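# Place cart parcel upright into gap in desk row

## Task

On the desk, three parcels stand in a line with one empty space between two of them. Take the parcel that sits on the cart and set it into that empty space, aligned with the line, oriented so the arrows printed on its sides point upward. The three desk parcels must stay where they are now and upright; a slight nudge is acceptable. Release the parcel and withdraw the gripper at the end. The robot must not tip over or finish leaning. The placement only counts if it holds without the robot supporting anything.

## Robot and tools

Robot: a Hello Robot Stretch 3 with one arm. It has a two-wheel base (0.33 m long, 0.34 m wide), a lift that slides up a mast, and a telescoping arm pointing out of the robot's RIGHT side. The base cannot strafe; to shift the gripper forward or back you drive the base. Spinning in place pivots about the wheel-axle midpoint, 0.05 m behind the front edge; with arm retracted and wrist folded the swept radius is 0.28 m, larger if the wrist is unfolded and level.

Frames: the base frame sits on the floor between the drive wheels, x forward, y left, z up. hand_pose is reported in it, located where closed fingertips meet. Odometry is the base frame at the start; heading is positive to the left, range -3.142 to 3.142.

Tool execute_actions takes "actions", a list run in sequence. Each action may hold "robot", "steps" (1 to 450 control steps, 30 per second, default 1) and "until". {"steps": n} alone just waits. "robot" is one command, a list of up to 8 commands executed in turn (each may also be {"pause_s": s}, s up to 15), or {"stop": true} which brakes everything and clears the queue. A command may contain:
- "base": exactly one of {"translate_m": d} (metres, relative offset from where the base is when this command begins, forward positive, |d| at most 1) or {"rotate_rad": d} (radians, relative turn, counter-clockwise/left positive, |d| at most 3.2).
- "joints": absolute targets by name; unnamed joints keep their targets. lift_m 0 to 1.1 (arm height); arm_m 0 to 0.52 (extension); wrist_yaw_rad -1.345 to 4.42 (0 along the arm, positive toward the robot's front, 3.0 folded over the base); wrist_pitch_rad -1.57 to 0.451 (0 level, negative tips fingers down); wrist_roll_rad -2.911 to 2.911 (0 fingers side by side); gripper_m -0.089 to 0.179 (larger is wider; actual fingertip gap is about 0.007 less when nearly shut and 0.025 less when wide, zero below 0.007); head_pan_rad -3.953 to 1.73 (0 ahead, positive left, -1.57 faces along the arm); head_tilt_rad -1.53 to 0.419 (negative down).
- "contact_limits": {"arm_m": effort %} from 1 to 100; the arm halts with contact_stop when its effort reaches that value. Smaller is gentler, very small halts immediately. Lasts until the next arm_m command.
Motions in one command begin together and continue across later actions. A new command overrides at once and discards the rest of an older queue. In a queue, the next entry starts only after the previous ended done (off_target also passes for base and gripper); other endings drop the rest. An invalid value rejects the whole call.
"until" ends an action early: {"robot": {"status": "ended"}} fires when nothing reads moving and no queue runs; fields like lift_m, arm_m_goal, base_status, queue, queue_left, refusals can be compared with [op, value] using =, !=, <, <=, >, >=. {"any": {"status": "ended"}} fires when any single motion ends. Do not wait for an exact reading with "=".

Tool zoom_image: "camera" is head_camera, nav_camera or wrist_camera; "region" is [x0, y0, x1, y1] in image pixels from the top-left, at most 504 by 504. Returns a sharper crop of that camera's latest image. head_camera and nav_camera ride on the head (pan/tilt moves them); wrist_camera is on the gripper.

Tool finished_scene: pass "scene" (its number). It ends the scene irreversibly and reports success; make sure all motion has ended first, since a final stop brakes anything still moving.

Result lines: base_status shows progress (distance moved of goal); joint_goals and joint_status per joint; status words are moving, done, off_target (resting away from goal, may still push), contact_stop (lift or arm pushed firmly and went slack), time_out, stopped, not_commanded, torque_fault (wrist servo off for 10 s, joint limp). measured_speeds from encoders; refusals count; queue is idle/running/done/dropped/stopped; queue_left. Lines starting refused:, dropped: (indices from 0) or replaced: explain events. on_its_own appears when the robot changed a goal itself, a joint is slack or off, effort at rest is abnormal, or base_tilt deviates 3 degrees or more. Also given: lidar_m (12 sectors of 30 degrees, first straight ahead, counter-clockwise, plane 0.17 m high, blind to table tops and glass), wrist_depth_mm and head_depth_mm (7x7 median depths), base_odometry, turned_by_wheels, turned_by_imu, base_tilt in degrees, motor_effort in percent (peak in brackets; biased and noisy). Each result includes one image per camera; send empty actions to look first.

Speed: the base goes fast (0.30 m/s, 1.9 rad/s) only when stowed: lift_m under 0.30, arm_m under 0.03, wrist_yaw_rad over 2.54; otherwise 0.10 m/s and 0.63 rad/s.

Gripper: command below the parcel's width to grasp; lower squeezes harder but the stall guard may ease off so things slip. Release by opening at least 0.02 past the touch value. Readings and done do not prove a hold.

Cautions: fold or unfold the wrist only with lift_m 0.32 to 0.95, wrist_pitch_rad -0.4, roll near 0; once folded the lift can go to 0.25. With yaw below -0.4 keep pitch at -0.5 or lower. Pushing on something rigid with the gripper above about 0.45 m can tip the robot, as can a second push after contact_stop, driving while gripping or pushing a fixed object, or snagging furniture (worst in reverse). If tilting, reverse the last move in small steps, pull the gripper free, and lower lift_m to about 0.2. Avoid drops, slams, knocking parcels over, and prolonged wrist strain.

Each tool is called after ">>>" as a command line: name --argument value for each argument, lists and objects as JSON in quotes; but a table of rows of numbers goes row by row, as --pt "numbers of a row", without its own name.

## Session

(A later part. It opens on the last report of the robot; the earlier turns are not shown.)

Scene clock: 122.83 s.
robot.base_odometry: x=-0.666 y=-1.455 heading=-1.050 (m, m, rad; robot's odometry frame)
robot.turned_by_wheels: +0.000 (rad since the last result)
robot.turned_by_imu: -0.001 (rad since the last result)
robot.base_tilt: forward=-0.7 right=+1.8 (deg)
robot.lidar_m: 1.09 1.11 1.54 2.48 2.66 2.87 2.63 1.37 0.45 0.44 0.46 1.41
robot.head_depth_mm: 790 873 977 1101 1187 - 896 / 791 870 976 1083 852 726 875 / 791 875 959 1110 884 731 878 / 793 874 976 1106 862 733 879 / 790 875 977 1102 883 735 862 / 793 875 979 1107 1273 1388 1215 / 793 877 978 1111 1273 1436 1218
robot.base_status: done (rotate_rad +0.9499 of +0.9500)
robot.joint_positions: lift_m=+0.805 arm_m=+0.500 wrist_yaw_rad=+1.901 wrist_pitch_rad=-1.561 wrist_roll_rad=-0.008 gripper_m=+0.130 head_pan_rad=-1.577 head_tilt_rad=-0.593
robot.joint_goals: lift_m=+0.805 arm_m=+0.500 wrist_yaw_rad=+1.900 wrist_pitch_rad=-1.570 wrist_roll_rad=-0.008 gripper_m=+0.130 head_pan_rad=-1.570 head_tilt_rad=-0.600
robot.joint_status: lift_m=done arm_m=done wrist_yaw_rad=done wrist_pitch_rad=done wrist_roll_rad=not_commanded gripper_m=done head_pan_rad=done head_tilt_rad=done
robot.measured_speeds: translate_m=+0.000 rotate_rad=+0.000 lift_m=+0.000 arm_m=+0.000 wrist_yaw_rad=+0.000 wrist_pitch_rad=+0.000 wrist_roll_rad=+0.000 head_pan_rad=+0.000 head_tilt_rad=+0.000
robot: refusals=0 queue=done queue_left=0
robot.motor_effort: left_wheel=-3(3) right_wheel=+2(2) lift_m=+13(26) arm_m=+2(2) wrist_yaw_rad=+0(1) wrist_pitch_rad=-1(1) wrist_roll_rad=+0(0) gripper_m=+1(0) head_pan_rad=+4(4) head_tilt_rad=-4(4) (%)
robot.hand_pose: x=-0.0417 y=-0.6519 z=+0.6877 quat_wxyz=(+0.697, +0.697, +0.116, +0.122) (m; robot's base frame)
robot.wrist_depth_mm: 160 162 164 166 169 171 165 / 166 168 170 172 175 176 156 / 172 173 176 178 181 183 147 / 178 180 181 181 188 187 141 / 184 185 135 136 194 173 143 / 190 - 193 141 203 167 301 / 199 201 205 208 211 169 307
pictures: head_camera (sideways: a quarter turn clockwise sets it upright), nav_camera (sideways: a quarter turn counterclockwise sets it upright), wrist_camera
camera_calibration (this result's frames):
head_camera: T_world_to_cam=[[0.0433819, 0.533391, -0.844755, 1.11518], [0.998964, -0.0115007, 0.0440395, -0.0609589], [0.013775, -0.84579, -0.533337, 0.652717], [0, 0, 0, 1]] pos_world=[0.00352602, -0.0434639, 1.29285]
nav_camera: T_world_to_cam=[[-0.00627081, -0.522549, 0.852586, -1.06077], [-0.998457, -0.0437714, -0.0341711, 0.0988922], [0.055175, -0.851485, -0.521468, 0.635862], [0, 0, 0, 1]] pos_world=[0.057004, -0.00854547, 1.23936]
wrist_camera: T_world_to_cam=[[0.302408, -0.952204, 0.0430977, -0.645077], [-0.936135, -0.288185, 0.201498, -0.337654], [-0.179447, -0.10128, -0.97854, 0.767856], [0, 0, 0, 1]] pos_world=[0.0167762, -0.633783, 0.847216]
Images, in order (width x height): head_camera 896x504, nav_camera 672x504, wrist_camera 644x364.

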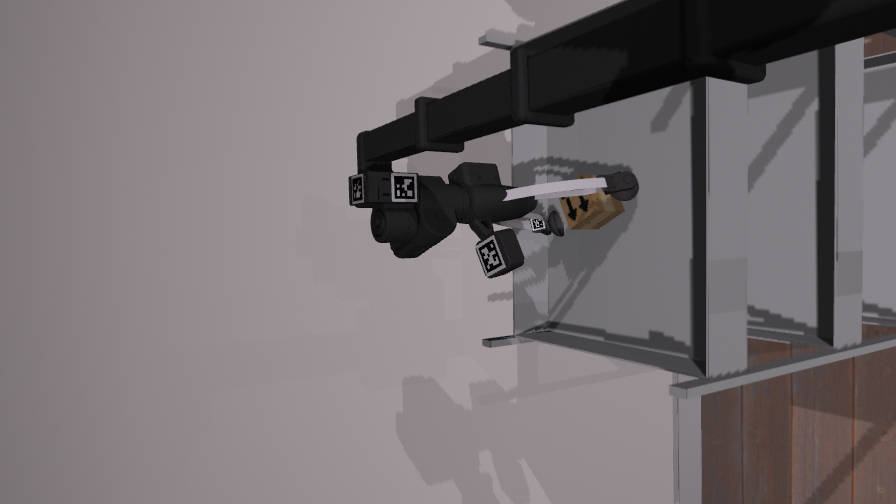

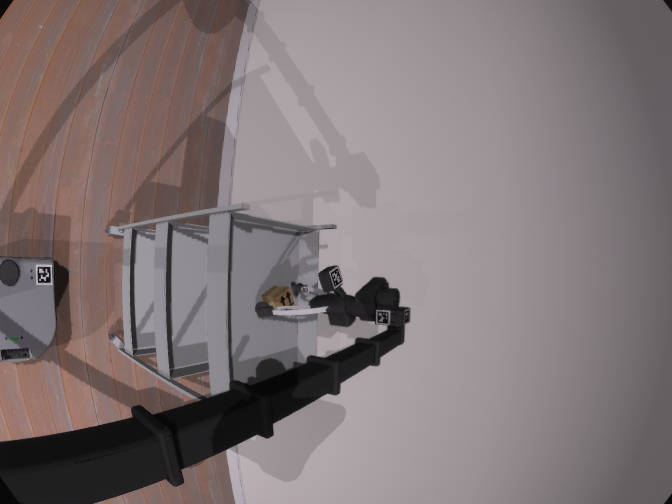

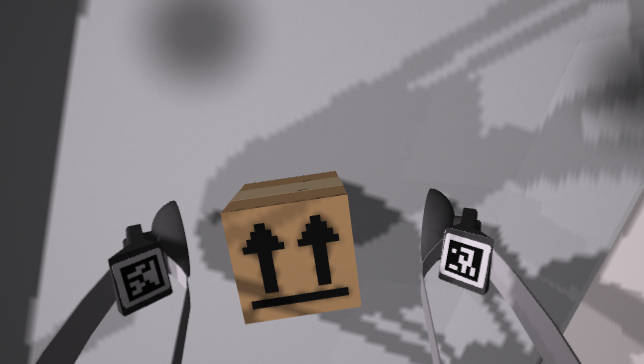

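Parcel is between the fingers. Close the gripper.

>>> execute_actions --actions '[{"robot": {"joints": {"gripper_m": 0.02}}, "steps": 150, "until": {"robot": {"status": "ended"}}}, {"robot": {"joints": {"lift_m": 0.95}}, "steps": 300, "until": {"robot": {"status": "ended"}}}]'

Scene clock: 130.23 s.
robot.base_odometry: x=-0.666 y=-1.455 heading=-1.050 (m, m, rad; robot's odometry frame)
robot.turned_by_wheels: +0.000 (rad since the last result)
robot.turned_by_imu: -0.001 (rad since the last result)
robot.base_tilt: forward=-0.8 right=+1.9 (deg)
robot.lidar_m: 1.09 1.11 1.53 2.48 2.67 2.86 2.64 1.36 0.45 0.44 0.45 1.41
robot.head_depth_mm: 789 872 942 - 839 723 850 / 791 869 - 1104 885 726 873 / 790 858 972 1085 885 730 880 / 791 874 976 1103 890 732 883 / 792 876 975 1104 881 734 864 / 792 873 977 1105 1270 1387 1215 / 792 876 976 1107 1278 1428 1224
robot.base_status: done (rotate_rad +0.9499 of +0.9500)
robot.joint_positions: lift_m=+0.950 arm_m=+0.500 wrist_yaw_rad=+1.901 wrist_pitch_rad=-1.561 wrist_roll_rad=-0.008 gripper_m=+0.021 head_pan_rad=-1.577 head_tilt_rad=-0.593
robot.joint_goals: lift_m=+0.950 arm_m=+0.500 wrist_yaw_rad=+1.900 wrist_pitch_rad=-1.570 wrist_roll_rad=-0.008 gripper_m=+0.020 head_pan_rad=-1.570 head_tilt_rad=-0.600
robot.joint_status: lift_m=done arm_m=done wrist_yaw_rad=done wrist_pitch_rad=done wrist_roll_rad=not_commanded gripper_m=done head_pan_rad=done head_tilt_rad=done
robot.measured_speeds: translate_m=+0.000 rotate_rad=+0.000 lift_m=+0.000 arm_m=+0.000 wrist_yaw_rad=+0.000 wrist_pitch_rad=+0.000 wrist_roll_rad=+0.000 head_pan_rad=+0.000 head_tilt_rad=+0.000
robot: refusals=0 queue=done queue_left=0
robot.motor_effort: left_wheel=-3(3) right_wheel=+2(2) lift_m=+26(28) arm_m=+2(2) wrist_yaw_rad=+1(1) wrist_pitch_rad=-1(1) wrist_roll_rad=+0(0) gripper_m=-13(88) head_pan_rad=+4(5) head_tilt_rad=-4(4) (%)
robot.hand_pose: x=-0.0417 y=-0.6519 z=+0.8318 quat_wxyz=(+0.697, +0.697, +0.116, +0.122) (m; robot's base frame)
robot.wrist_depth_mm: 247 289 294 298 301 289 423 / 253 299 303 306 310 512 401 / 270 312 315 318 318 525 383 / 292 322 322 175 329 517 366 / 314 331 132 132 607 478 349 / 336 347 352 138 589 450 331 / 315 348 364 368 584 408 316
pictures: head_camera (sideways: a quarter turn clockwise sets it upright), nav_camera (sideways: a quarter turn counterclockwise sets it upright), wrist_camera
camera_calibration (this result's frames):
head_camera: T_world_to_cam=[[0.043382, 0.533391, -0.844755, 1.11518], [0.998964, -0.0115008, 0.0440395, -0.0609589], [0.0137749, -0.84579, -0.533337, 0.652717], [0, 0, 0, 1]] pos_world=[0.00352601, -0.0434639, 1.29285]
nav_camera: T_world_to_cam=[[-0.00627087, -0.522548, 0.852587, -1.06077], [-0.998457, -0.0437713, -0.0341711, 0.0988921], [0.0551749, -0.851485, -0.521468, 0.635862], [0, 0, 0, 1]] pos_world=[0.057004, -0.00854549, 1.23936]
wrist_camera: T_world_to_cam=[[0.302408, -0.952204, 0.0430977, -0.651291], [-0.936135, -0.288185, 0.201498, -0.3667], [-0.179447, -0.10128, -0.97854, 0.908914], [0, 0, 0, 1]] pos_world=[0.0167762, -0.633784, 0.991368]
Images, in order (width x height): head_camera 896x504, nav_camera 672x504, wrist_camera 644x364.

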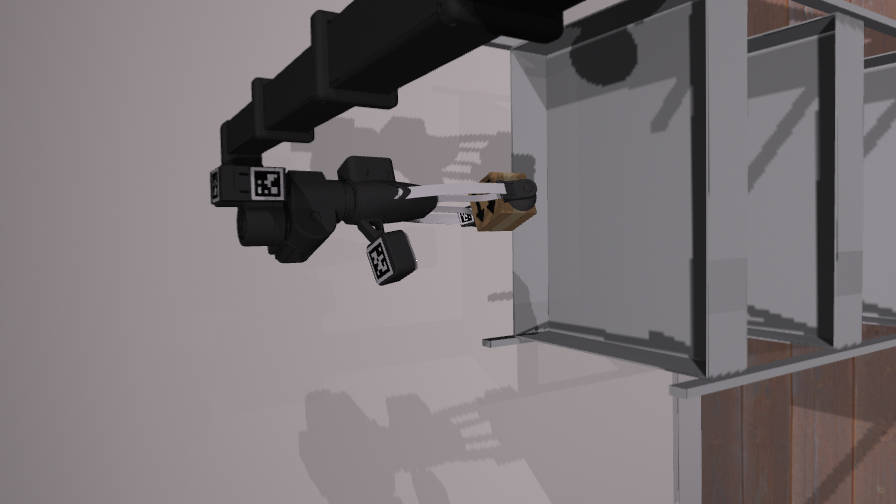

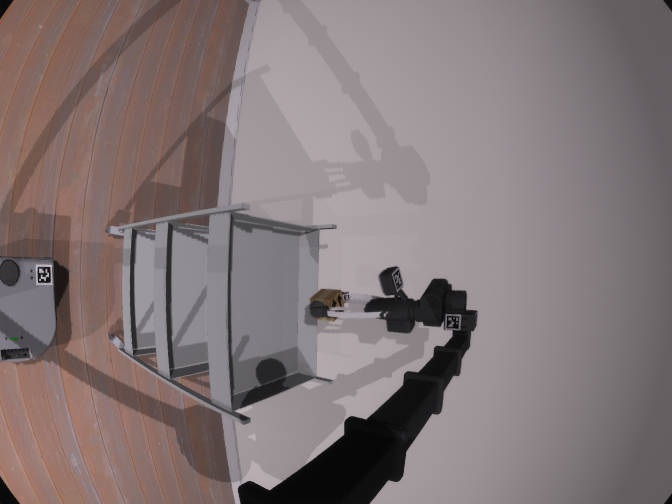

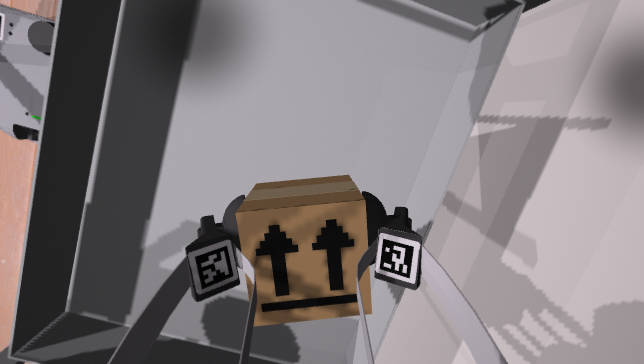

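>>> execute_actions --actions '[{"robot": [{"joints": {"arm_m": 0.0, "wrist_pitch_rad": 0.0}}, {"base": {"rotate_rad": -0.12}}, {"base": {"translate_m": -1.0}}], "steps": 450, "until": {"robot": {"status": "ended"}}}]'

Scene clock: 179.60 s.
robot.base_odometry: x=-1.013 y=-0.634 heading=-1.170 (m, m, rad; robot's odometry frame)
robot.turned_by_wheels: -0.120 (rad since the last result)
robot.turned_by_imu: -0.125 (rad since the last result)
robot.base_tilt: forward=-0.3 right=+1.6 (deg)
robot.lidar_m: 1.95 1.97 2.50 2.40 2.71 2.03 1.77 1.69 1.15 1.07 0.97 0.79
robot.head_depth_mm: 907 1006 1130 1283 1426 - - / 898 997 1114 1258 1432 - - / 890 982 1099 1234 1404 - - / 878 970 1082 1220 1398 1419 1273 / 868 958 1064 1202 1382 1467 1264 / 857 943 1052 1177 1355 1458 - / 847 933 1034 1169 1327 1454 -
robot.base_status: moving (translate_m -0.8912 of -1.0000)
robot.joint_positions: lift_m=+0.950 arm_m=+0.002 wrist_yaw_rad=+1.901 wrist_pitch_rad=-0.029 wrist_roll_rad=-0.008 gripper_m=+0.021 head_pan_rad=-1.577 head_tilt_rad=-0.593
robot.joint_goals: lift_m=+0.950 arm_m=+0.000 wrist_yaw_rad=+1.900 wrist_pitch_rad=+0.000 wrist_roll_rad=-0.008 gripper_m=+0.020 head_pan_rad=-1.570 head_tilt_rad=-0.600
robot.joint_status: lift_m=done arm_m=done wrist_yaw_rad=done wrist_pitch_rad=done wrist_roll_rad=not_commanded gripper_m=done head_pan_rad=done head_tilt_rad=done
robot.measured_speeds: translate_m=-0.100 rotate_rad=+0.000 lift_m=+0.000 arm_m=+0.000 wrist_yaw_rad=+0.000 wrist_pitch_rad=+0.000 wrist_roll_rad=+0.000 head_pan_rad=+0.000 head_tilt_rad=+0.000
robot: refusals=0 queue=running queue_left=0
robot.motor_effort: left_wheel=+2(7) right_wheel=-5(6) lift_m=+26(26) arm_m=-4(4) wrist_yaw_rad=+0(1) wrist_pitch_rad=+9(10) wrist_roll_rad=+0(0) gripper_m=-13(13) head_pan_rad=+3(3) head_tilt_rad=-4(4) (%)
robot.hand_pose: x=+0.2203 y=-0.0639 z=+1.0567 quat_wxyz=(+0.421, +0.579, -0.400, +0.572) (m; robot's base frame)
robot.wrist_depth_mm: - - - - - - - / - - - - - - - / - - - - - - - / - - - 176 - - - / - - 132 132 - - 911 / - - - 138 - - 721 / - - - - - - 631
pictures: head_camera (sideways: a quarter turn clockwise sets it upright), nav_camera (sideways: a quarter turn counterclockwise sets it upright), wrist_camera
camera_calibration (this result's frames):
head_camera: T_world_to_cam=[[0.0433819, 0.533391, -0.844756, 1.11518], [0.998964, -0.0115006, 0.0440395, -0.0609589], [0.0137751, -0.845791, -0.533337, 0.652717], [0, 0, 0, 1]] pos_world=[0.00352602, -0.0434639, 1.29285]
nav_camera: T_world_to_cam=[[-0.00627075, -0.522548, 0.852587, -1.06077], [-0.998457, -0.0437715, -0.0341711, 0.0988921], [0.0551751, -0.851485, -0.521468, 0.635862], [0, 0, 0, 1]] pos_world=[0.057004, -0.00854548, 1.23936]
wrist_camera: T_world_to_cam=[[0.282968, -0.958919, -0.0201005, -0.10976], [-0.236459, -0.049436, -0.970383, 1.10214], [0.929525, 0.27934, -0.240734, 0.235942], [0, 0, 0, 1]] pos_world=[0.0723565, -0.116673, 1.12409]
Images, in order (width x height): head_camera 896x504, nav_camera 672x504, wrist_camera 644x364.

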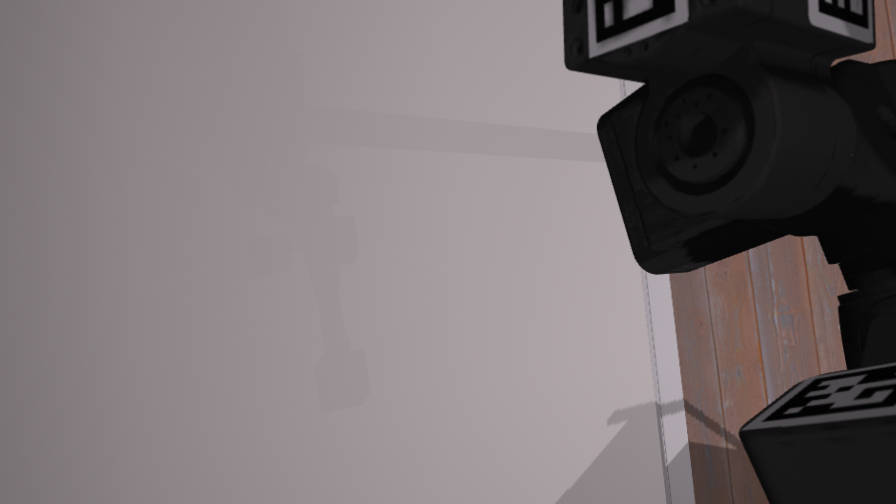

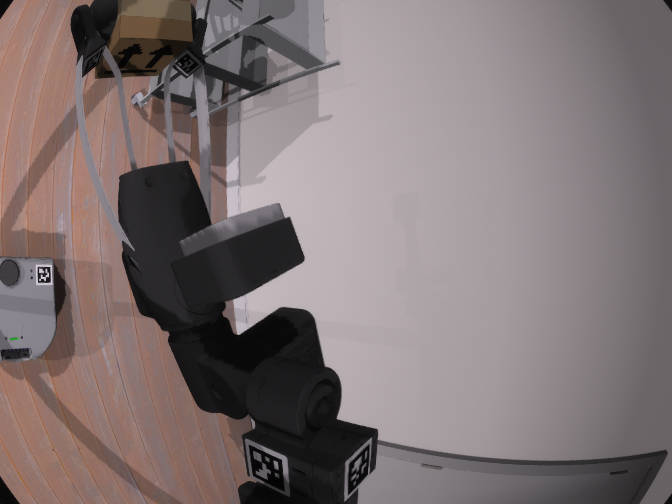

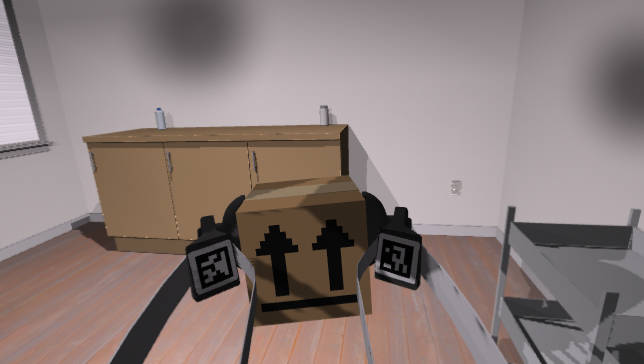

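Parcel is upright now. Continue to the desk.

>>> execute_actions --actions '[{"steps": 60, "until": {"robot": {"status": "ended"}}}, {"robot": [{"base": {"translate_m": -1.0}}, {"base": {"translate_m": -0.34}}, {"base": {"rotate_rad": -1.49}, "joints": {"head_tilt_rad": -0.45}}], "steps": 450, "until": {"robot": {"status": "ended"}}}, {"steps": 200, "until": {"robot": {"status": "ended"}}}]'

Scene clock: 203.40 s.
robot.base_odometry: x=-1.579 y=+0.699 heading=-2.660 (m, m, rad; robot's odometry frame)
robot.turned_by_wheels: -1.490 (rad since the last result)
robot.turned_by_imu: -1.475 (rad since the last result)
robot.base_tilt: forward=-0.7 right=+1.8 (deg)
robot.lidar_m: 1.22 1.25 1.71 2.41 3.45 2.50 2.51 0.93 0.82 0.77 0.45 0.45
robot.head_depth_mm: 633 681 744 784 572 468 - / 630 682 742 790 576 452 - / 629 677 737 787 580 455 - / 625 676 736 782 582 456 344 / 623 673 730 778 584 443 355 / 621 670 728 776 588 443 356 / 618 669 724 771 592 446 368
robot.base_status: done (rotate_rad -1.4899 of -1.4900)
robot.joint_positions: lift_m=+0.950 arm_m=+0.002 wrist_yaw_rad=+1.901 wrist_pitch_rad=-0.027 wrist_roll_rad=-0.008 gripper_m=+0.021 head_pan_rad=-1.576 head_tilt_rad=-0.458
robot.joint_goals: lift_m=+0.950 arm_m=+0.000 wrist_yaw_rad=+1.900 wrist_pitch_rad=+0.000 wrist_roll_rad=-0.008 gripper_m=+0.020 head_pan_rad=-1.570 head_tilt_rad=-0.450
robot.joint_status: lift_m=done arm_m=done wrist_yaw_rad=done wrist_pitch_rad=done wrist_roll_rad=not_commanded gripper_m=done head_pan_rad=done head_tilt_rad=done
robot.measured_speeds: translate_m=+0.000 rotate_rad=+0.000 lift_m=+0.000 arm_m=+0.000 wrist_yaw_rad=+0.000 wrist_pitch_rad=+0.000 wrist_roll_rad=+0.000 head_pan_rad=+0.000 head_tilt_rad=+0.000
robot: refusals=0 queue=done queue_left=0
robot.motor_effort: left_wheel=+3(28) right_wheel=-4(14) lift_m=+25(26) arm_m=-4(4) wrist_yaw_rad=-1(2) wrist_pitch_rad=+8(9) wrist_roll_rad=+0(0) gripper_m=-13(13) head_pan_rad=+3(5) head_tilt_rad=+4(21) (%)
robot.hand_pose: x=+0.2204 y=-0.0640 z=+1.0573 quat_wxyz=(+0.421, +0.578, -0.401, +0.572) (m; robot's base frame)
robot.wrist_depth_mm: - - - - - 948 902 / - - - - - - 905 / - - - - - - 948 / - - - 177 - - - / - - 132 132 - 387 923 / - - - 138 274 283 276 / - - 243 221 228 223 221
pictures: head_camera (sideways: a quarter turn clockwise sets it upright), nav_camera (sideways: a quarter turn counterclockwise sets it upright), wrist_camera
camera_calibration (this result's frames):
head_camera: T_world_to_cam=[[0.0422492, 0.41432, -0.90915, 1.19917], [0.999004, -0.00444737, 0.044398, -0.0614336], [0.0143517, -0.91012, -0.414095, 0.497558], [0, 0, 0, 1]] pos_world=[0.00356768, -0.044277, 1.29899]
nav_camera: T_world_to_cam=[[-0.00514479, -0.402481, 0.915414, -1.14272], [-0.998431, -0.0489824, -0.0271475, 0.0897535], [0.0557656, -0.914117, -0.401598, 0.479883], [0, 0, 0, 1]] pos_world=[0.0569726, -0.0168594, 1.24122]
wrist_camera: T_world_to_cam=[[0.282803, -0.958966, -0.0201776, -0.109667], [-0.234791, -0.0488141, -0.970819, 1.10282], [0.929997, 0.279289, -0.238962, 0.234028], [0, 0, 0, 1]] pos_world=[0.0723007, -0.116695, 1.12435]
Images, in order (width x height): head_camera 896x504, nav_camera 672x504, wrist_camera 644x364.

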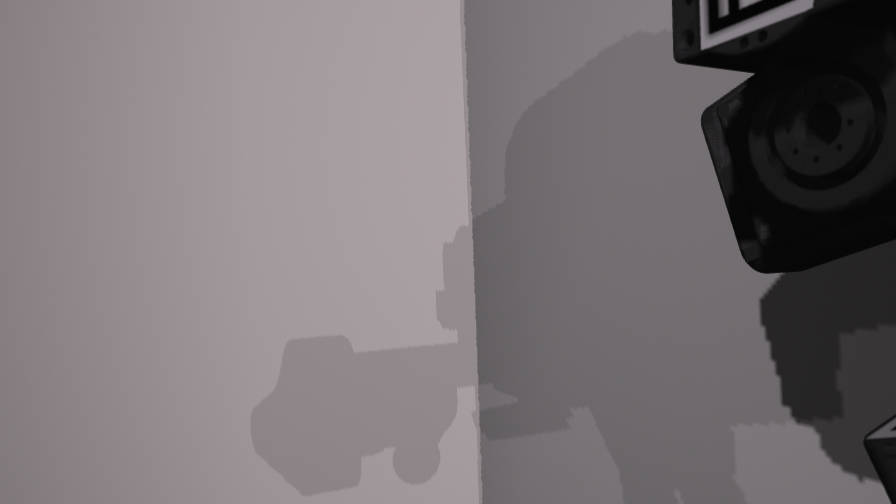

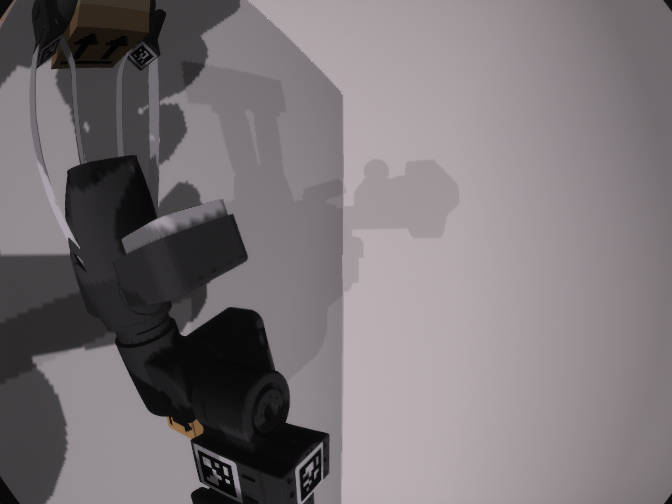

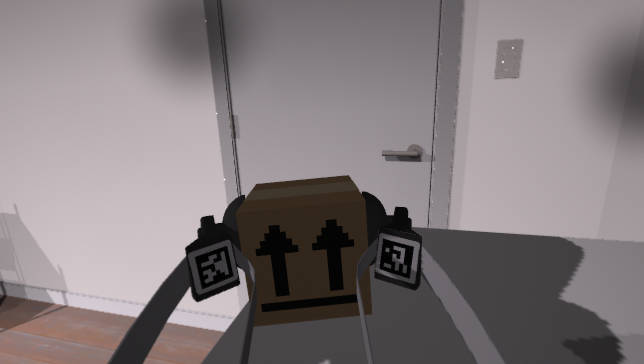

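>>> execute_actions --actions '[{"robot": {"joints": {"head_pan_rad": -2.3, "head_tilt_rad": -0.7}}, "steps": 200, "until": {"robot": {"status": "ended"}}}]'

Scene clock: 214.80 s.
robot.base_odometry: x=-1.579 y=+0.699 heading=-2.660 (m, m, rad; robot's odometry frame)
robot.turned_by_wheels: +0.000 (rad since the last result)
robot.turned_by_imu: -0.001 (rad since the last result)
robot.base_tilt: forward=-0.8 right=+1.8 (deg)
robot.lidar_m: 1.22 1.25 1.70 2.41 3.45 2.51 2.51 0.93 0.81 0.78 0.46 0.45
robot.head_depth_mm: 1219 1343 748 512 457 - - / 1077 1136 754 482 - - 290 / 963 1051 761 576 - - 303 / 868 974 765 603 - 341 304 / 794 879 775 607 - 343 305 / 730 800 780 586 - - 300 / 675 738 763 568 - - -
robot.base_status: done (rotate_rad -1.4899 of -1.4900)
robot.joint_positions: lift_m=+0.950 arm_m=+0.002 wrist_yaw_rad=+1.901 wrist_pitch_rad=-0.027 wrist_roll_rad=-0.008 gripper_m=+0.021 head_pan_rad=-2.293 head_tilt_rad=-0.691
robot.joint_goals: lift_m=+0.950 arm_m=+0.000 wrist_yaw_rad=+1.900 wrist_pitch_rad=+0.000 wrist_roll_rad=-0.008 gripper_m=+0.020 head_pan_rad=-2.300 head_tilt_rad=-0.700
robot.joint_status: lift_m=done arm_m=done wrist_yaw_rad=done wrist_pitch_rad=done wrist_roll_rad=not_commanded gripper_m=done head_pan_rad=done head_tilt_rad=done
robot.measured_speeds: translate_m=+0.000 rotate_rad=+0.000 lift_m=+0.000 arm_m=+0.000 wrist_yaw_rad=+0.000 wrist_pitch_rad=+0.000 wrist_roll_rad=+0.000 head_pan_rad=+0.000 head_tilt_rad=+0.000
robot: refusals=0 queue=done queue_left=0
robot.motor_effort: left_wheel=+3(3) right_wheel=-3(3) lift_m=+25(25) arm_m=-4(4) wrist_yaw_rad=+0(1) wrist_pitch_rad=+8(8) wrist_roll_rad=+0(0) gripper_m=-13(13) head_pan_rad=-6(53) head_tilt_rad=-5(24) (%)
robot.hand_pose: x=+0.2204 y=-0.0640 z=+1.0573 quat_wxyz=(+0.421, +0.578, -0.401, +0.572) (m; robot's base frame)
robot.wrist_depth_mm: - - - - - 928 880 / - - - - - - 928 / - - - - - - 967 / - - - 176 - - - / - - 132 133 - 388 908 / - - - 137 273 283 277 / - - 243 221 227 224 220
pictures: head_camera (sideways: a quarter turn clockwise sets it upright), nav_camera (sideways: a quarter turn counterclockwise sets it upright), wrist_camera
camera_calibration (this result's frames):
head_camera: T_world_to_cam=[[0.435646, 0.433828, -0.788673, 1.03967], [0.743215, -0.667651, 0.0432791, -0.0584033], [-0.507783, -0.605008, -0.613287, 0.759912], [0, 0, 0, 1]] pos_world=[-0.0236501, -0.0302763, 1.28853]
nav_camera: T_world_to_cam=[[-0.401073, -0.450623, 0.797546, -0.986596], [-0.779578, 0.625099, -0.0388489, 0.103642], [-0.481039, -0.637331, -0.602006, 0.743914], [0, 0, 0, 1]] pos_world=[0.0429519, -0.0352503, 1.23872]
wrist_camera: T_world_to_cam=[[0.282803, -0.958966, -0.0201776, -0.109667], [-0.234791, -0.048814, -0.970819, 1.10282], [0.929998, 0.279288, -0.238961, 0.234028], [0, 0, 0, 1]] pos_world=[0.0723007, -0.116695, 1.12435]
Images, in order (width x height): head_camera 896x504, nav_camera 672x504, wrist_camera 644x364.

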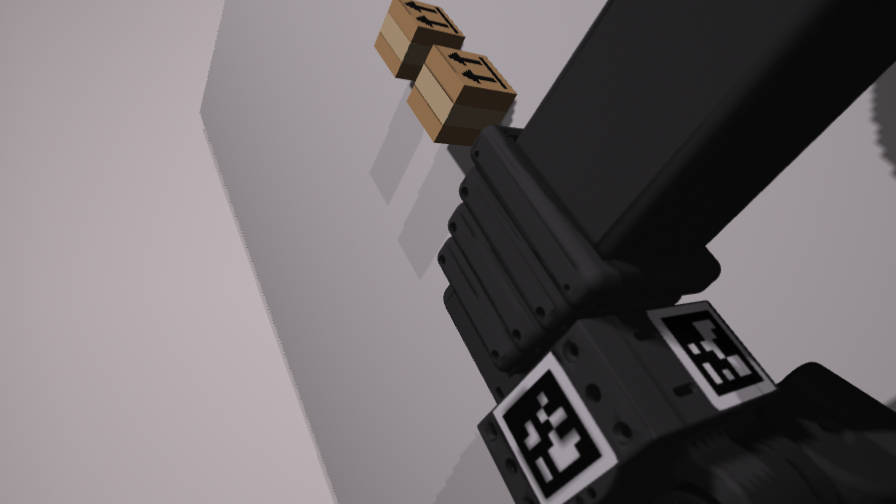

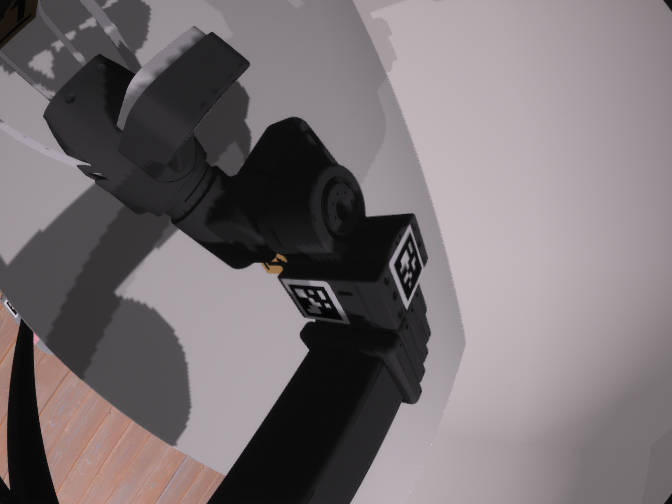

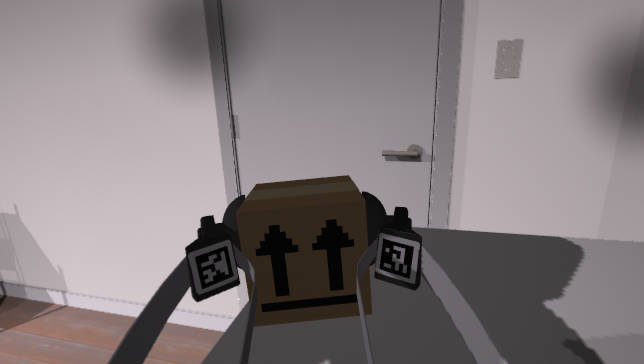

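>>> execute_actions --actions '[{"robot": [{"joints": {"lift_m": 1.05}}, {"base": {"rotate_rad": -0.85}}, {"base": {"translate_m": -0.36}}, {"base": {"rotate_rad": 0.85}, "joints": {"wrist_yaw_rad": 0.0, "head_pan_rad": -1.57, "head_tilt_rad": -0.55}}], "steps": 450, "until": {"robot": {"status": "ended"}}}]'

Scene clock: 242.23 s.
robot.base_odometry: x=-1.243 y=+0.570 heading=-2.660 (m, m, rad; robot's odometry frame)
robot.turned_by_wheels: +0.000 (rad since the last result)
robot.turned_by_imu: -0.004 (rad since the last result)
robot.base_tilt: forward=-0.7 right=+1.8 (deg)
robot.lidar_m: 1.45 1.50 1.98 3.08 3.17 2.18 2.28 0.88 0.89 1.05 0.81 0.83
robot.head_depth_mm: 864 951 1027 - - - 1190 / 861 945 - - - - 1163 / 855 939 - - - - 1171 / 852 936 1004 696 489 399 1197 / 851 933 1003 700 510 401 1179 / 847 928 997 704 512 403 1176 / 846 924 995 709 515 404 1184
robot.base_status: done (rotate_rad +0.8499 of +0.8500)
robot.joint_positions: lift_m=+1.050 arm_m=+0.002 wrist_yaw_rad=+0.002 wrist_pitch_rad=-0.027 wrist_roll_rad=-0.008 gripper_m=+0.021 head_pan_rad=-1.577 head_tilt_rad=-0.557
robot.joint_goals: lift_m=+1.050 arm_m=+0.000 wrist_yaw_rad=+0.000 wrist_pitch_rad=+0.000 wrist_roll_rad=-0.008 gripper_m=+0.020 head_pan_rad=-1.570 head_tilt_rad=-0.550
robot.joint_status: lift_m=done arm_m=done wrist_yaw_rad=done wrist_pitch_rad=done wrist_roll_rad=not_commanded gripper_m=done head_pan_rad=done head_tilt_rad=done
robot.measured_speeds: translate_m=+0.000 rotate_rad=+0.000 lift_m=+0.000 arm_m=+0.000 wrist_yaw_rad=+0.000 wrist_pitch_rad=+0.000 wrist_roll_rad=+0.000 head_pan_rad=+0.000 head_tilt_rad=+0.000
robot: refusals=0 queue=done queue_left=0
robot.motor_effort: left_wheel=-3(7) right_wheel=+2(7) lift_m=+26(27) arm_m=-4(4) wrist_yaw_rad=-2(3) wrist_pitch_rad=+8(8) wrist_roll_rad=+0(0) gripper_m=-13(13) head_pan_rad=+4(51) head_tilt_rad=+4(20) (%)
robot.hand_pose: x=-0.0209 y=-0.4022 z=+1.1572 quat_wxyz=(+0.710, +0.011, -0.704, -0.009) (m; robot's base frame)
robot.wrist_depth_mm: 673 702 705 725 737 765 781 / 708 719 741 754 781 797 808 / 719 755 754 791 821 820 845 / 757 779 789 177 843 867 878 / 680 668 131 132 668 598 596 / 483 480 425 138 431 448 439 / 378 344 354 351 311 315 351
pictures: head_camera (sideways: a quarter turn clockwise sets it upright), nav_camera (sideways: a quarter turn counterclockwise sets it upright), wrist_camera
camera_calibration (this result's frames):
head_camera: T_world_to_cam=[[0.0433536, 0.502274, -0.863621, 1.13978], [0.99897, -0.0102003, 0.0442157, -0.0611904], [0.0133992, -0.864649, -0.502199, 0.612205], [0, 0, 0, 1]] pos_world=[0.00351084, -0.0437623, 1.29449]
nav_camera: T_world_to_cam=[[-0.00623743, -0.491165, 0.871044, -1.08484], [-0.998478, -0.0446762, -0.032342, 0.0965125], [0.0548001, -0.86992, -0.490138, 0.595101], [0, 0, 0, 1]] pos_world=[0.0569874, -0.0108311, 1.23974]
wrist_camera: T_world_to_cam=[[-0.998954, 0.0410282, -0.0201766, 0.0116083], [0.0293828, 0.237985, -0.970824, 1.24755], [-0.0350295, -0.970402, -0.238942, 0.0539462], [0, 0, 0, 1]] pos_world=[-0.0231707, -0.245026, 1.22428]
Images, in order (width x height): head_camera 896x504, nav_camera 672x504, wrist_camera 644x364.

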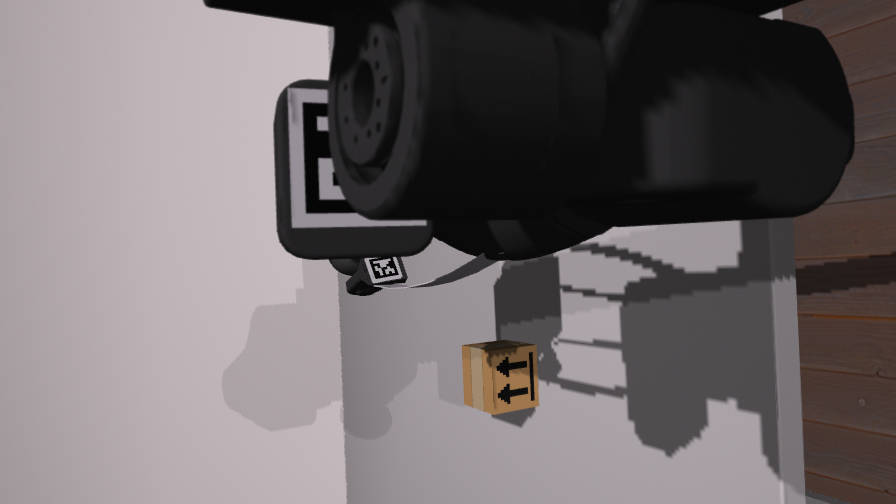

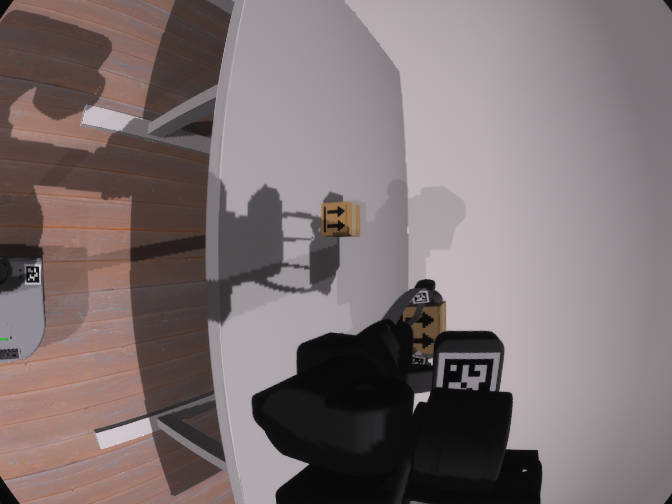

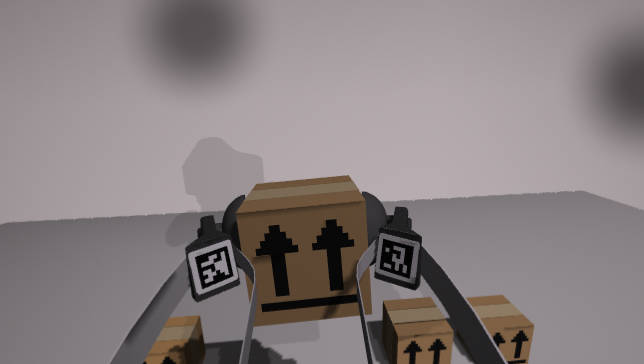

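>>> execute_actions --actions '[{"robot": [{"joints": {"arm_m": 0.125}, "base": {"translate_m": 0.012}}, {"joints": {"lift_m": 0.91}}], "steps": 450, "until": {"robot": {"status": "ended"}}}]'

Scene clock: 254.87 s.
robot.base_odometry: x=-1.254 y=+0.564 heading=-2.660 (m, m, rad; robot's odometry frame)
robot.turned_by_wheels: +0.000 (rad since the last result)
robot.turned_by_imu: -0.001 (rad since the last result)
robot.base_tilt: forward=-0.8 right=+1.8 (deg)
robot.lidar_m: 1.43 1.49 1.98 3.08 3.15 2.20 2.30 0.89 0.91 1.05 0.80 0.83
robot.head_depth_mm: 864 947 1007 698 - - 1189 / 863 945 1004 720 - - 1196 / 858 940 999 766 - - 1199 / 854 936 1003 733 499 399 1204 / 849 932 1004 699 510 402 1178 / 846 930 997 706 512 403 1182 / 844 927 994 708 516 404 1181
robot.base_status: done (translate_m +0.0120 of +0.0120)
robot.joint_positions: lift_m=+0.910 arm_m=+0.125 wrist_yaw_rad=+0.001 wrist_pitch_rad=-0.027 wrist_roll_rad=-0.008 gripper_m=+0.021 head_pan_rad=-1.577 head_tilt_rad=-0.557
robot.joint_goals: lift_m=+0.910 arm_m=+0.125 wrist_yaw_rad=+0.000 wrist_pitch_rad=+0.000 wrist_roll_rad=-0.008 gripper_m=+0.020 head_pan_rad=-1.570 head_tilt_rad=-0.550
robot.joint_status: lift_m=done arm_m=done wrist_yaw_rad=done wrist_pitch_rad=done wrist_roll_rad=not_commanded gripper_m=done head_pan_rad=done head_tilt_rad=done
robot.measured_speeds: translate_m=+0.000 rotate_rad=+0.000 lift_m=+0.000 arm_m=+0.000 wrist_yaw_rad=+0.000 wrist_pitch_rad=+0.000 wrist_roll_rad=+0.000 head_pan_rad=+0.000 head_tilt_rad=+0.000
robot: refusals=0 queue=done queue_left=0
robot.motor_effort: left_wheel=-3(6) right_wheel=+2(5) lift_m=+13(27) arm_m=+3(2) wrist_yaw_rad=-1(2) wrist_pitch_rad=+8(8) wrist_roll_rad=+0(0) gripper_m=-13(13) head_pan_rad=+4(4) head_tilt_rad=+3(4) (%)
robot.hand_pose: x=-0.0212 y=-0.5252 z=+1.0180 quat_wxyz=(+0.710, +0.010, -0.704, -0.010) (m; robot's base frame)
robot.wrist_depth_mm: 585 594 600 622 637 656 665 / 597 611 632 648 651 676 698 / 621 645 650 673 689 718 721 / 562 540 524 176 483 468 457 / 338 327 132 132 325 178 191 / 152 197 208 137 211 145 145 / 141 170 180 171 176 150 154
pictures: head_camera (sideways: a quarter turn clockwise sets it upright), nav_camera (sideways: a quarter turn counterclockwise sets it upright), wrist_camera
camera_calibration (this result's frames):
head_camera: T_world_to_cam=[[0.043353, 0.502175, -0.863679, 1.13985], [0.99897, -0.0101952, 0.0442162, -0.061191], [0.0133989, -0.864706, -0.5021, 0.612076], [0, 0, 0, 1]] pos_world=[0.00351084, -0.0437632, 1.29449]
nav_camera: T_world_to_cam=[[-0.00623681, -0.491065, 0.871101, -1.08491], [-0.998478, -0.0446799, -0.0323361, 0.0965049], [0.0547998, -0.869976, -0.490039, 0.594972], [0, 0, 0, 1]] pos_world=[0.0569873, -0.0108382, 1.23975]
wrist_camera: T_world_to_cam=[[-0.998905, 0.0422087, -0.0201802, 0.0141683], [0.0296644, 0.237868, -0.970844, 1.1417], [-0.0361779, -0.97038, -0.238859, -0.0987359], [0, 0, 0, 1]] pos_world=[-0.0232871, -0.367983, 1.08512]
Images, in order (width x height): head_camera 896x504, nav_camera 672x504, wrist_camera 644x364.

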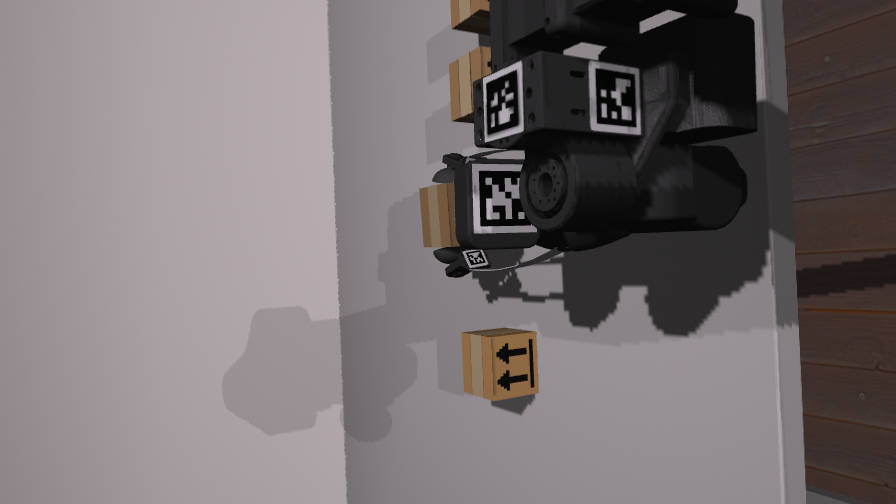

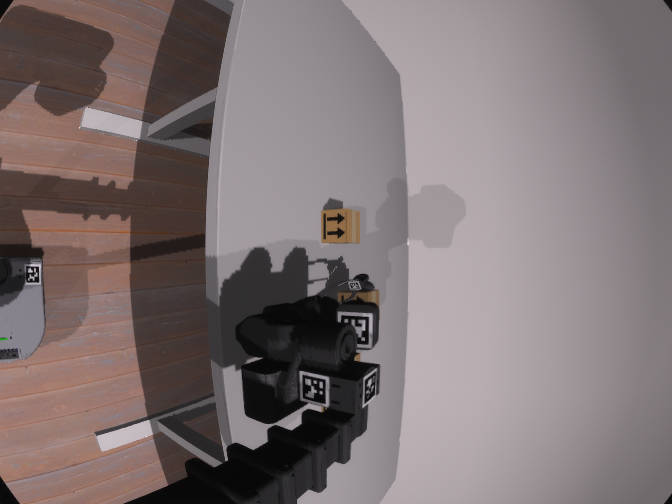

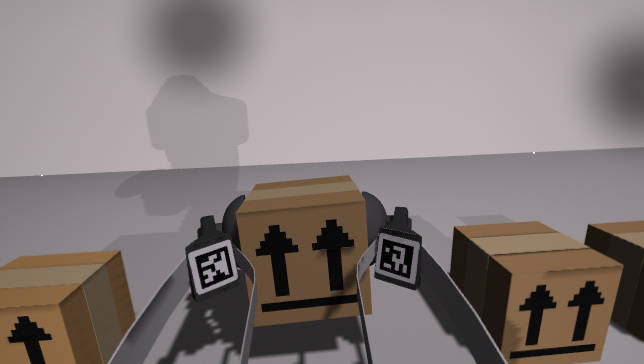

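>>> execute_actions --actions '[{"robot": [{"joints": {"arm_m": 0.133, "lift_m": 0.883}}, {"joints": {"gripper_m": 0.11}}], "steps": 300, "until": {"robot": {"status": "ended"}}}]'

Scene clock: 262.90 s.
robot.base_odometry: x=-1.254 y=+0.564 heading=-2.660 (m, m, rad; robot's odometry frame)
robot.turned_by_wheels: +0.000 (rad since the last result)
robot.turned_by_imu: -0.001 (rad since the last result)
robot.base_tilt: forward=-0.8 right=+1.9 (deg)
robot.lidar_m: 1.43 1.49 1.97 3.08 3.19 2.19 2.30 0.89 0.91 1.05 0.80 0.83
robot.head_depth_mm: 864 949 1006 679 - - 1190 / 861 949 1003 686 - - 1196 / 859 942 999 727 - - 1201 / 853 936 1008 731 509 399 1203 / 850 933 1004 700 510 401 1182 / 844 930 996 705 513 403 1178 / 841 926 992 708 516 404 1184
robot.base_status: done (translate_m +0.0120 of +0.0120)
robot.joint_positions: lift_m=+0.884 arm_m=+0.133 wrist_yaw_rad=+0.001 wrist_pitch_rad=-0.003 wrist_roll_rad=-0.008 gripper_m=+0.110 head_pan_rad=-1.577 head_tilt_rad=-0.557
robot.joint_goals: lift_m=+0.883 arm_m=+0.133 wrist_yaw_rad=+0.000 wrist_pitch_rad=+0.000 wrist_roll_rad=-0.008 gripper_m=+0.110 head_pan_rad=-1.570 head_tilt_rad=-0.550
robot.joint_status: lift_m=done arm_m=done wrist_yaw_rad=done wrist_pitch_rad=done wrist_roll_rad=not_commanded gripper_m=done head_pan_rad=done head_tilt_rad=done
robot.measured_speeds: translate_m=+0.000 rotate_rad=+0.000 lift_m=+0.000 arm_m=+0.000 wrist_yaw_rad=+0.000 wrist_pitch_rad=+0.000 wrist_roll_rad=+0.000 head_pan_rad=+0.000 head_tilt_rad=+0.000
robot: refusals=0 queue=done queue_left=0
robot.motor_effort: left_wheel=-3(3) right_wheel=+1(2) lift_m=+9(13) arm_m=+3(3) wrist_yaw_rad=-1(2) wrist_pitch_rad=+1(8) wrist_roll_rad=+0(0) gripper_m=+1(82) head_pan_rad=+5(4) head_tilt_rad=+3(4) (%)
robot.hand_pose: x=-0.0212 y=-0.5338 z=+0.9974 quat_wxyz=(+0.710, +0.002, -0.704, -0.001) (m; robot's base frame)
robot.wrist_depth_mm: 577 588 599 616 630 645 656 / 595 610 633 639 656 675 695 / 620 625 642 660 676 693 704 / 521 497 478 454 443 422 405 / 239 298 203 139 268 150 130 / 143 173 156 132 185 134 134 / - 154 140 137 148 141 138
pictures: head_camera (sideways: a quarter turn clockwise sets it upright), nav_camera (sideways: a quarter turn counterclockwise sets it upright), wrist_camera
camera_calibration (this result's frames):
head_camera: T_world_to_cam=[[0.0433525, 0.502116, -0.863713, 1.1399], [0.99897, -0.0101919, 0.0442164, -0.0611914], [0.0133989, -0.86474, -0.50204, 0.611999], [0, 0, 0, 1]] pos_world=[0.00351084, -0.0437637, 1.2945]
nav_camera: T_world_to_cam=[[-0.00623633, -0.491005, 0.871134, -1.08495], [-0.998478, -0.0446823, -0.0323326, 0.0965004], [0.0547998, -0.87001, -0.489979, 0.594894], [0, 0, 0, 1]] pos_world=[0.0569873, -0.0108425, 1.23975]
wrist_camera: T_world_to_cam=[[-0.998899, 0.0418426, -0.0212028, 0.01491], [0.0297129, 0.214642, -0.976241, 1.1167], [-0.0362975, -0.975796, -0.215649, -0.138123], [0, 0, 0, 1]] pos_world=[-0.0233004, -0.375095, 1.0607]
Images, in order (width x height): head_camera 896x504, nav_camera 672x504, wrist_camera 644x364.

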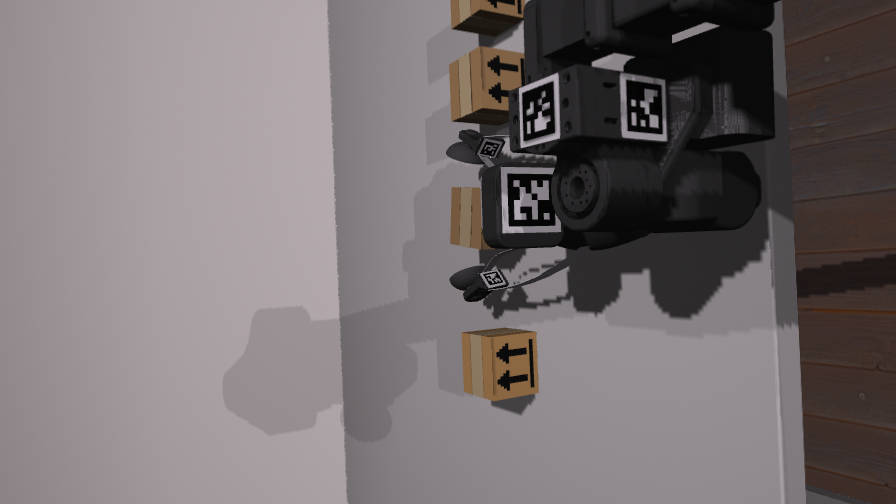

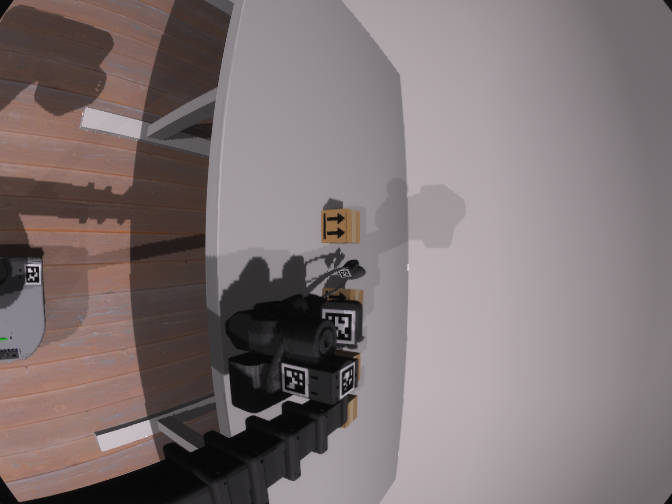

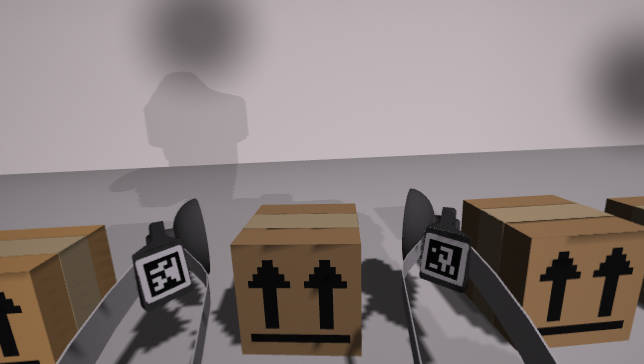

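Placed in line. Retract and lift clear.

>>> execute_actions --actions '[{"robot": [{"joints": {"arm_m": 0.0}}, {"joints": {"lift_m": 1.05}}], "steps": 300, "until": {"robot": {"status": "ended"}}}]'

Scene clock: 269.57 s.
robot.base_odometry: x=-1.254 y=+0.564 heading=-2.660 (m, m, rad; robot's odometry frame)
robot.turned_by_wheels: +0.000 (rad since the last result)
robot.turned_by_imu: -0.001 (rad since the last result)
robot.base_tilt: forward=-0.8 right=+1.8 (deg)
robot.lidar_m: 1.43 1.50 1.97 3.07 3.18 2.20 2.29 0.89 0.91 1.05 0.80 0.83
robot.head_depth_mm: 864 949 1025 - - - 1191 / 860 946 - - - - 1164 / 858 942 - - - - 1170 / 856 937 1008 733 490 399 1206 / 850 934 1004 698 510 401 1175 / 848 932 999 705 513 403 1181 / 842 923 993 710 515 404 1186
robot.base_status: done (translate_m +0.0120 of +0.0120)
robot.joint_positions: lift_m=+1.050 arm_m=+0.002 wrist_yaw_rad=+0.001 wrist_pitch_rad=-0.018 wrist_roll_rad=-0.008 gripper_m=+0.110 head_pan_rad=-1.577 head_tilt_rad=-0.557
robot.joint_goals: lift_m=+1.050 arm_m=+0.000 wrist_yaw_rad=+0.000 wrist_pitch_rad=+0.000 wrist_roll_rad=-0.008 gripper_m=+0.110 head_pan_rad=-1.570 head_tilt_rad=-0.550
robot.joint_status: lift_m=done arm_m=done wrist_yaw_rad=done wrist_pitch_rad=done wrist_roll_rad=not_commanded gripper_m=done head_pan_rad=done head_tilt_rad=done
robot.measured_speeds: translate_m=+0.000 rotate_rad=+0.000 lift_m=+0.000 arm_m=+0.000 wrist_yaw_rad=+0.000 wrist_pitch_rad=+0.000 wrist_roll_rad=+0.000 head_pan_rad=+0.000 head_tilt_rad=+0.000
robot: refusals=0 queue=done queue_left=0
robot.motor_effort: left_wheel=-2(3) right_wheel=+1(2) lift_m=+26(27) arm_m=-4(5) wrist_yaw_rad=-1(0) wrist_pitch_rad=+6(6) wrist_roll_rad=+0(0) gripper_m=+1(1) head_pan_rad=+5(4) head_tilt_rad=+3(3) (%)
robot.hand_pose: x=-0.0213 y=-0.4025 z=+1.1595 quat_wxyz=(+0.710, +0.007, -0.704, -0.007) (m; robot's base frame)
robot.wrist_depth_mm: 687 690 709 738 733 758 785 / 708 730 730 760 780 791 812 / 734 752 764 776 805 825 864 / 752 767 795 810 830 861 891 / 700 700 660 651 643 631 600 / 491 490 477 468 451 448 446 / 385 349 370 311 316 329 352
pictures: head_camera (sideways: a quarter turn clockwise sets it upright), nav_camera (sideways: a quarter turn counterclockwise sets it upright), wrist_camera
camera_calibration (this result's frames):
head_camera: T_world_to_cam=[[0.0433413, 0.502082, -0.863733, 1.13992], [0.99897, -0.0101684, 0.0442166, -0.0611916], [0.0134176, -0.86476, -0.502006, 0.611954], [0, 0, 0, 1]] pos_world=[0.0035118, -0.043764, 1.2945]
nav_camera: T_world_to_cam=[[-0.0062254, -0.490971, 0.871154, -1.08498], [-0.998477, -0.0447054, -0.0323306, 0.0964978], [0.0548187, -0.870028, -0.489944, 0.594849], [0, 0, 0, 1]] pos_world=[0.0569875, -0.0108438, 1.23975]
wrist_camera: T_world_to_cam=[[-0.998894, 0.0422751, -0.0205576, 0.0122464], [0.029728, 0.229327, -0.972895, 1.24877], [-0.0364148, -0.972431, -0.23033, 0.0433688], [0, 0, 0, 1]] pos_world=[-0.0233114, -0.244722, 1.22517]
Images, in order (width x height): head_camera 896x504, nav_camera 672x504, wrist_camera 644x364.

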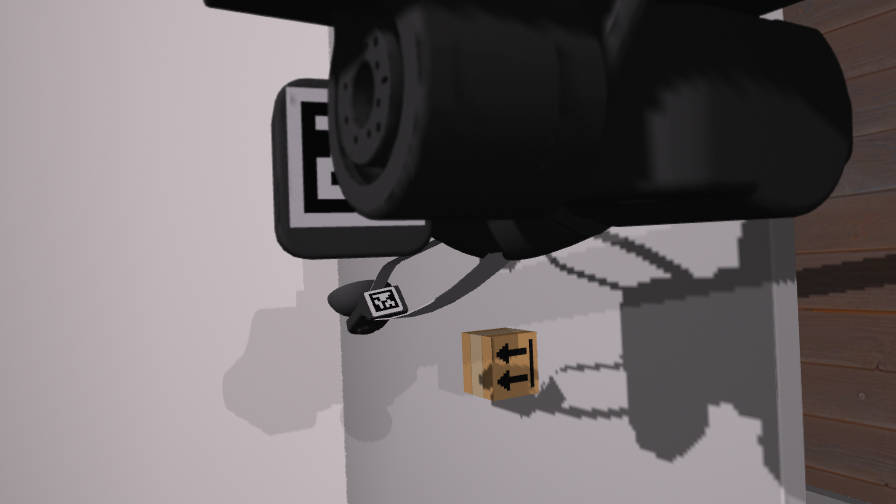

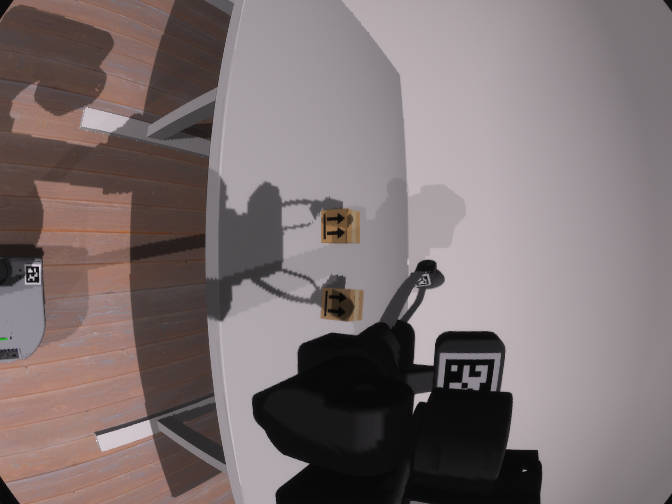

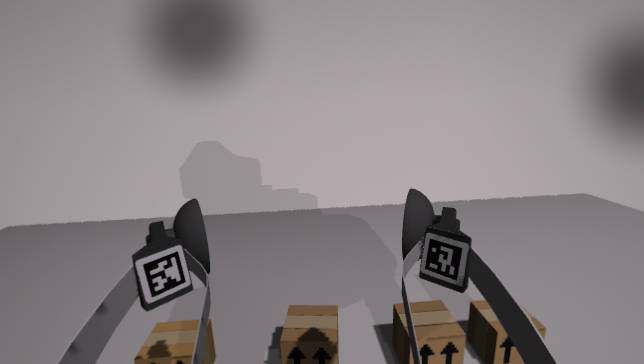

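>>> finished_scene --scene 1

The scene is finished: the task was done.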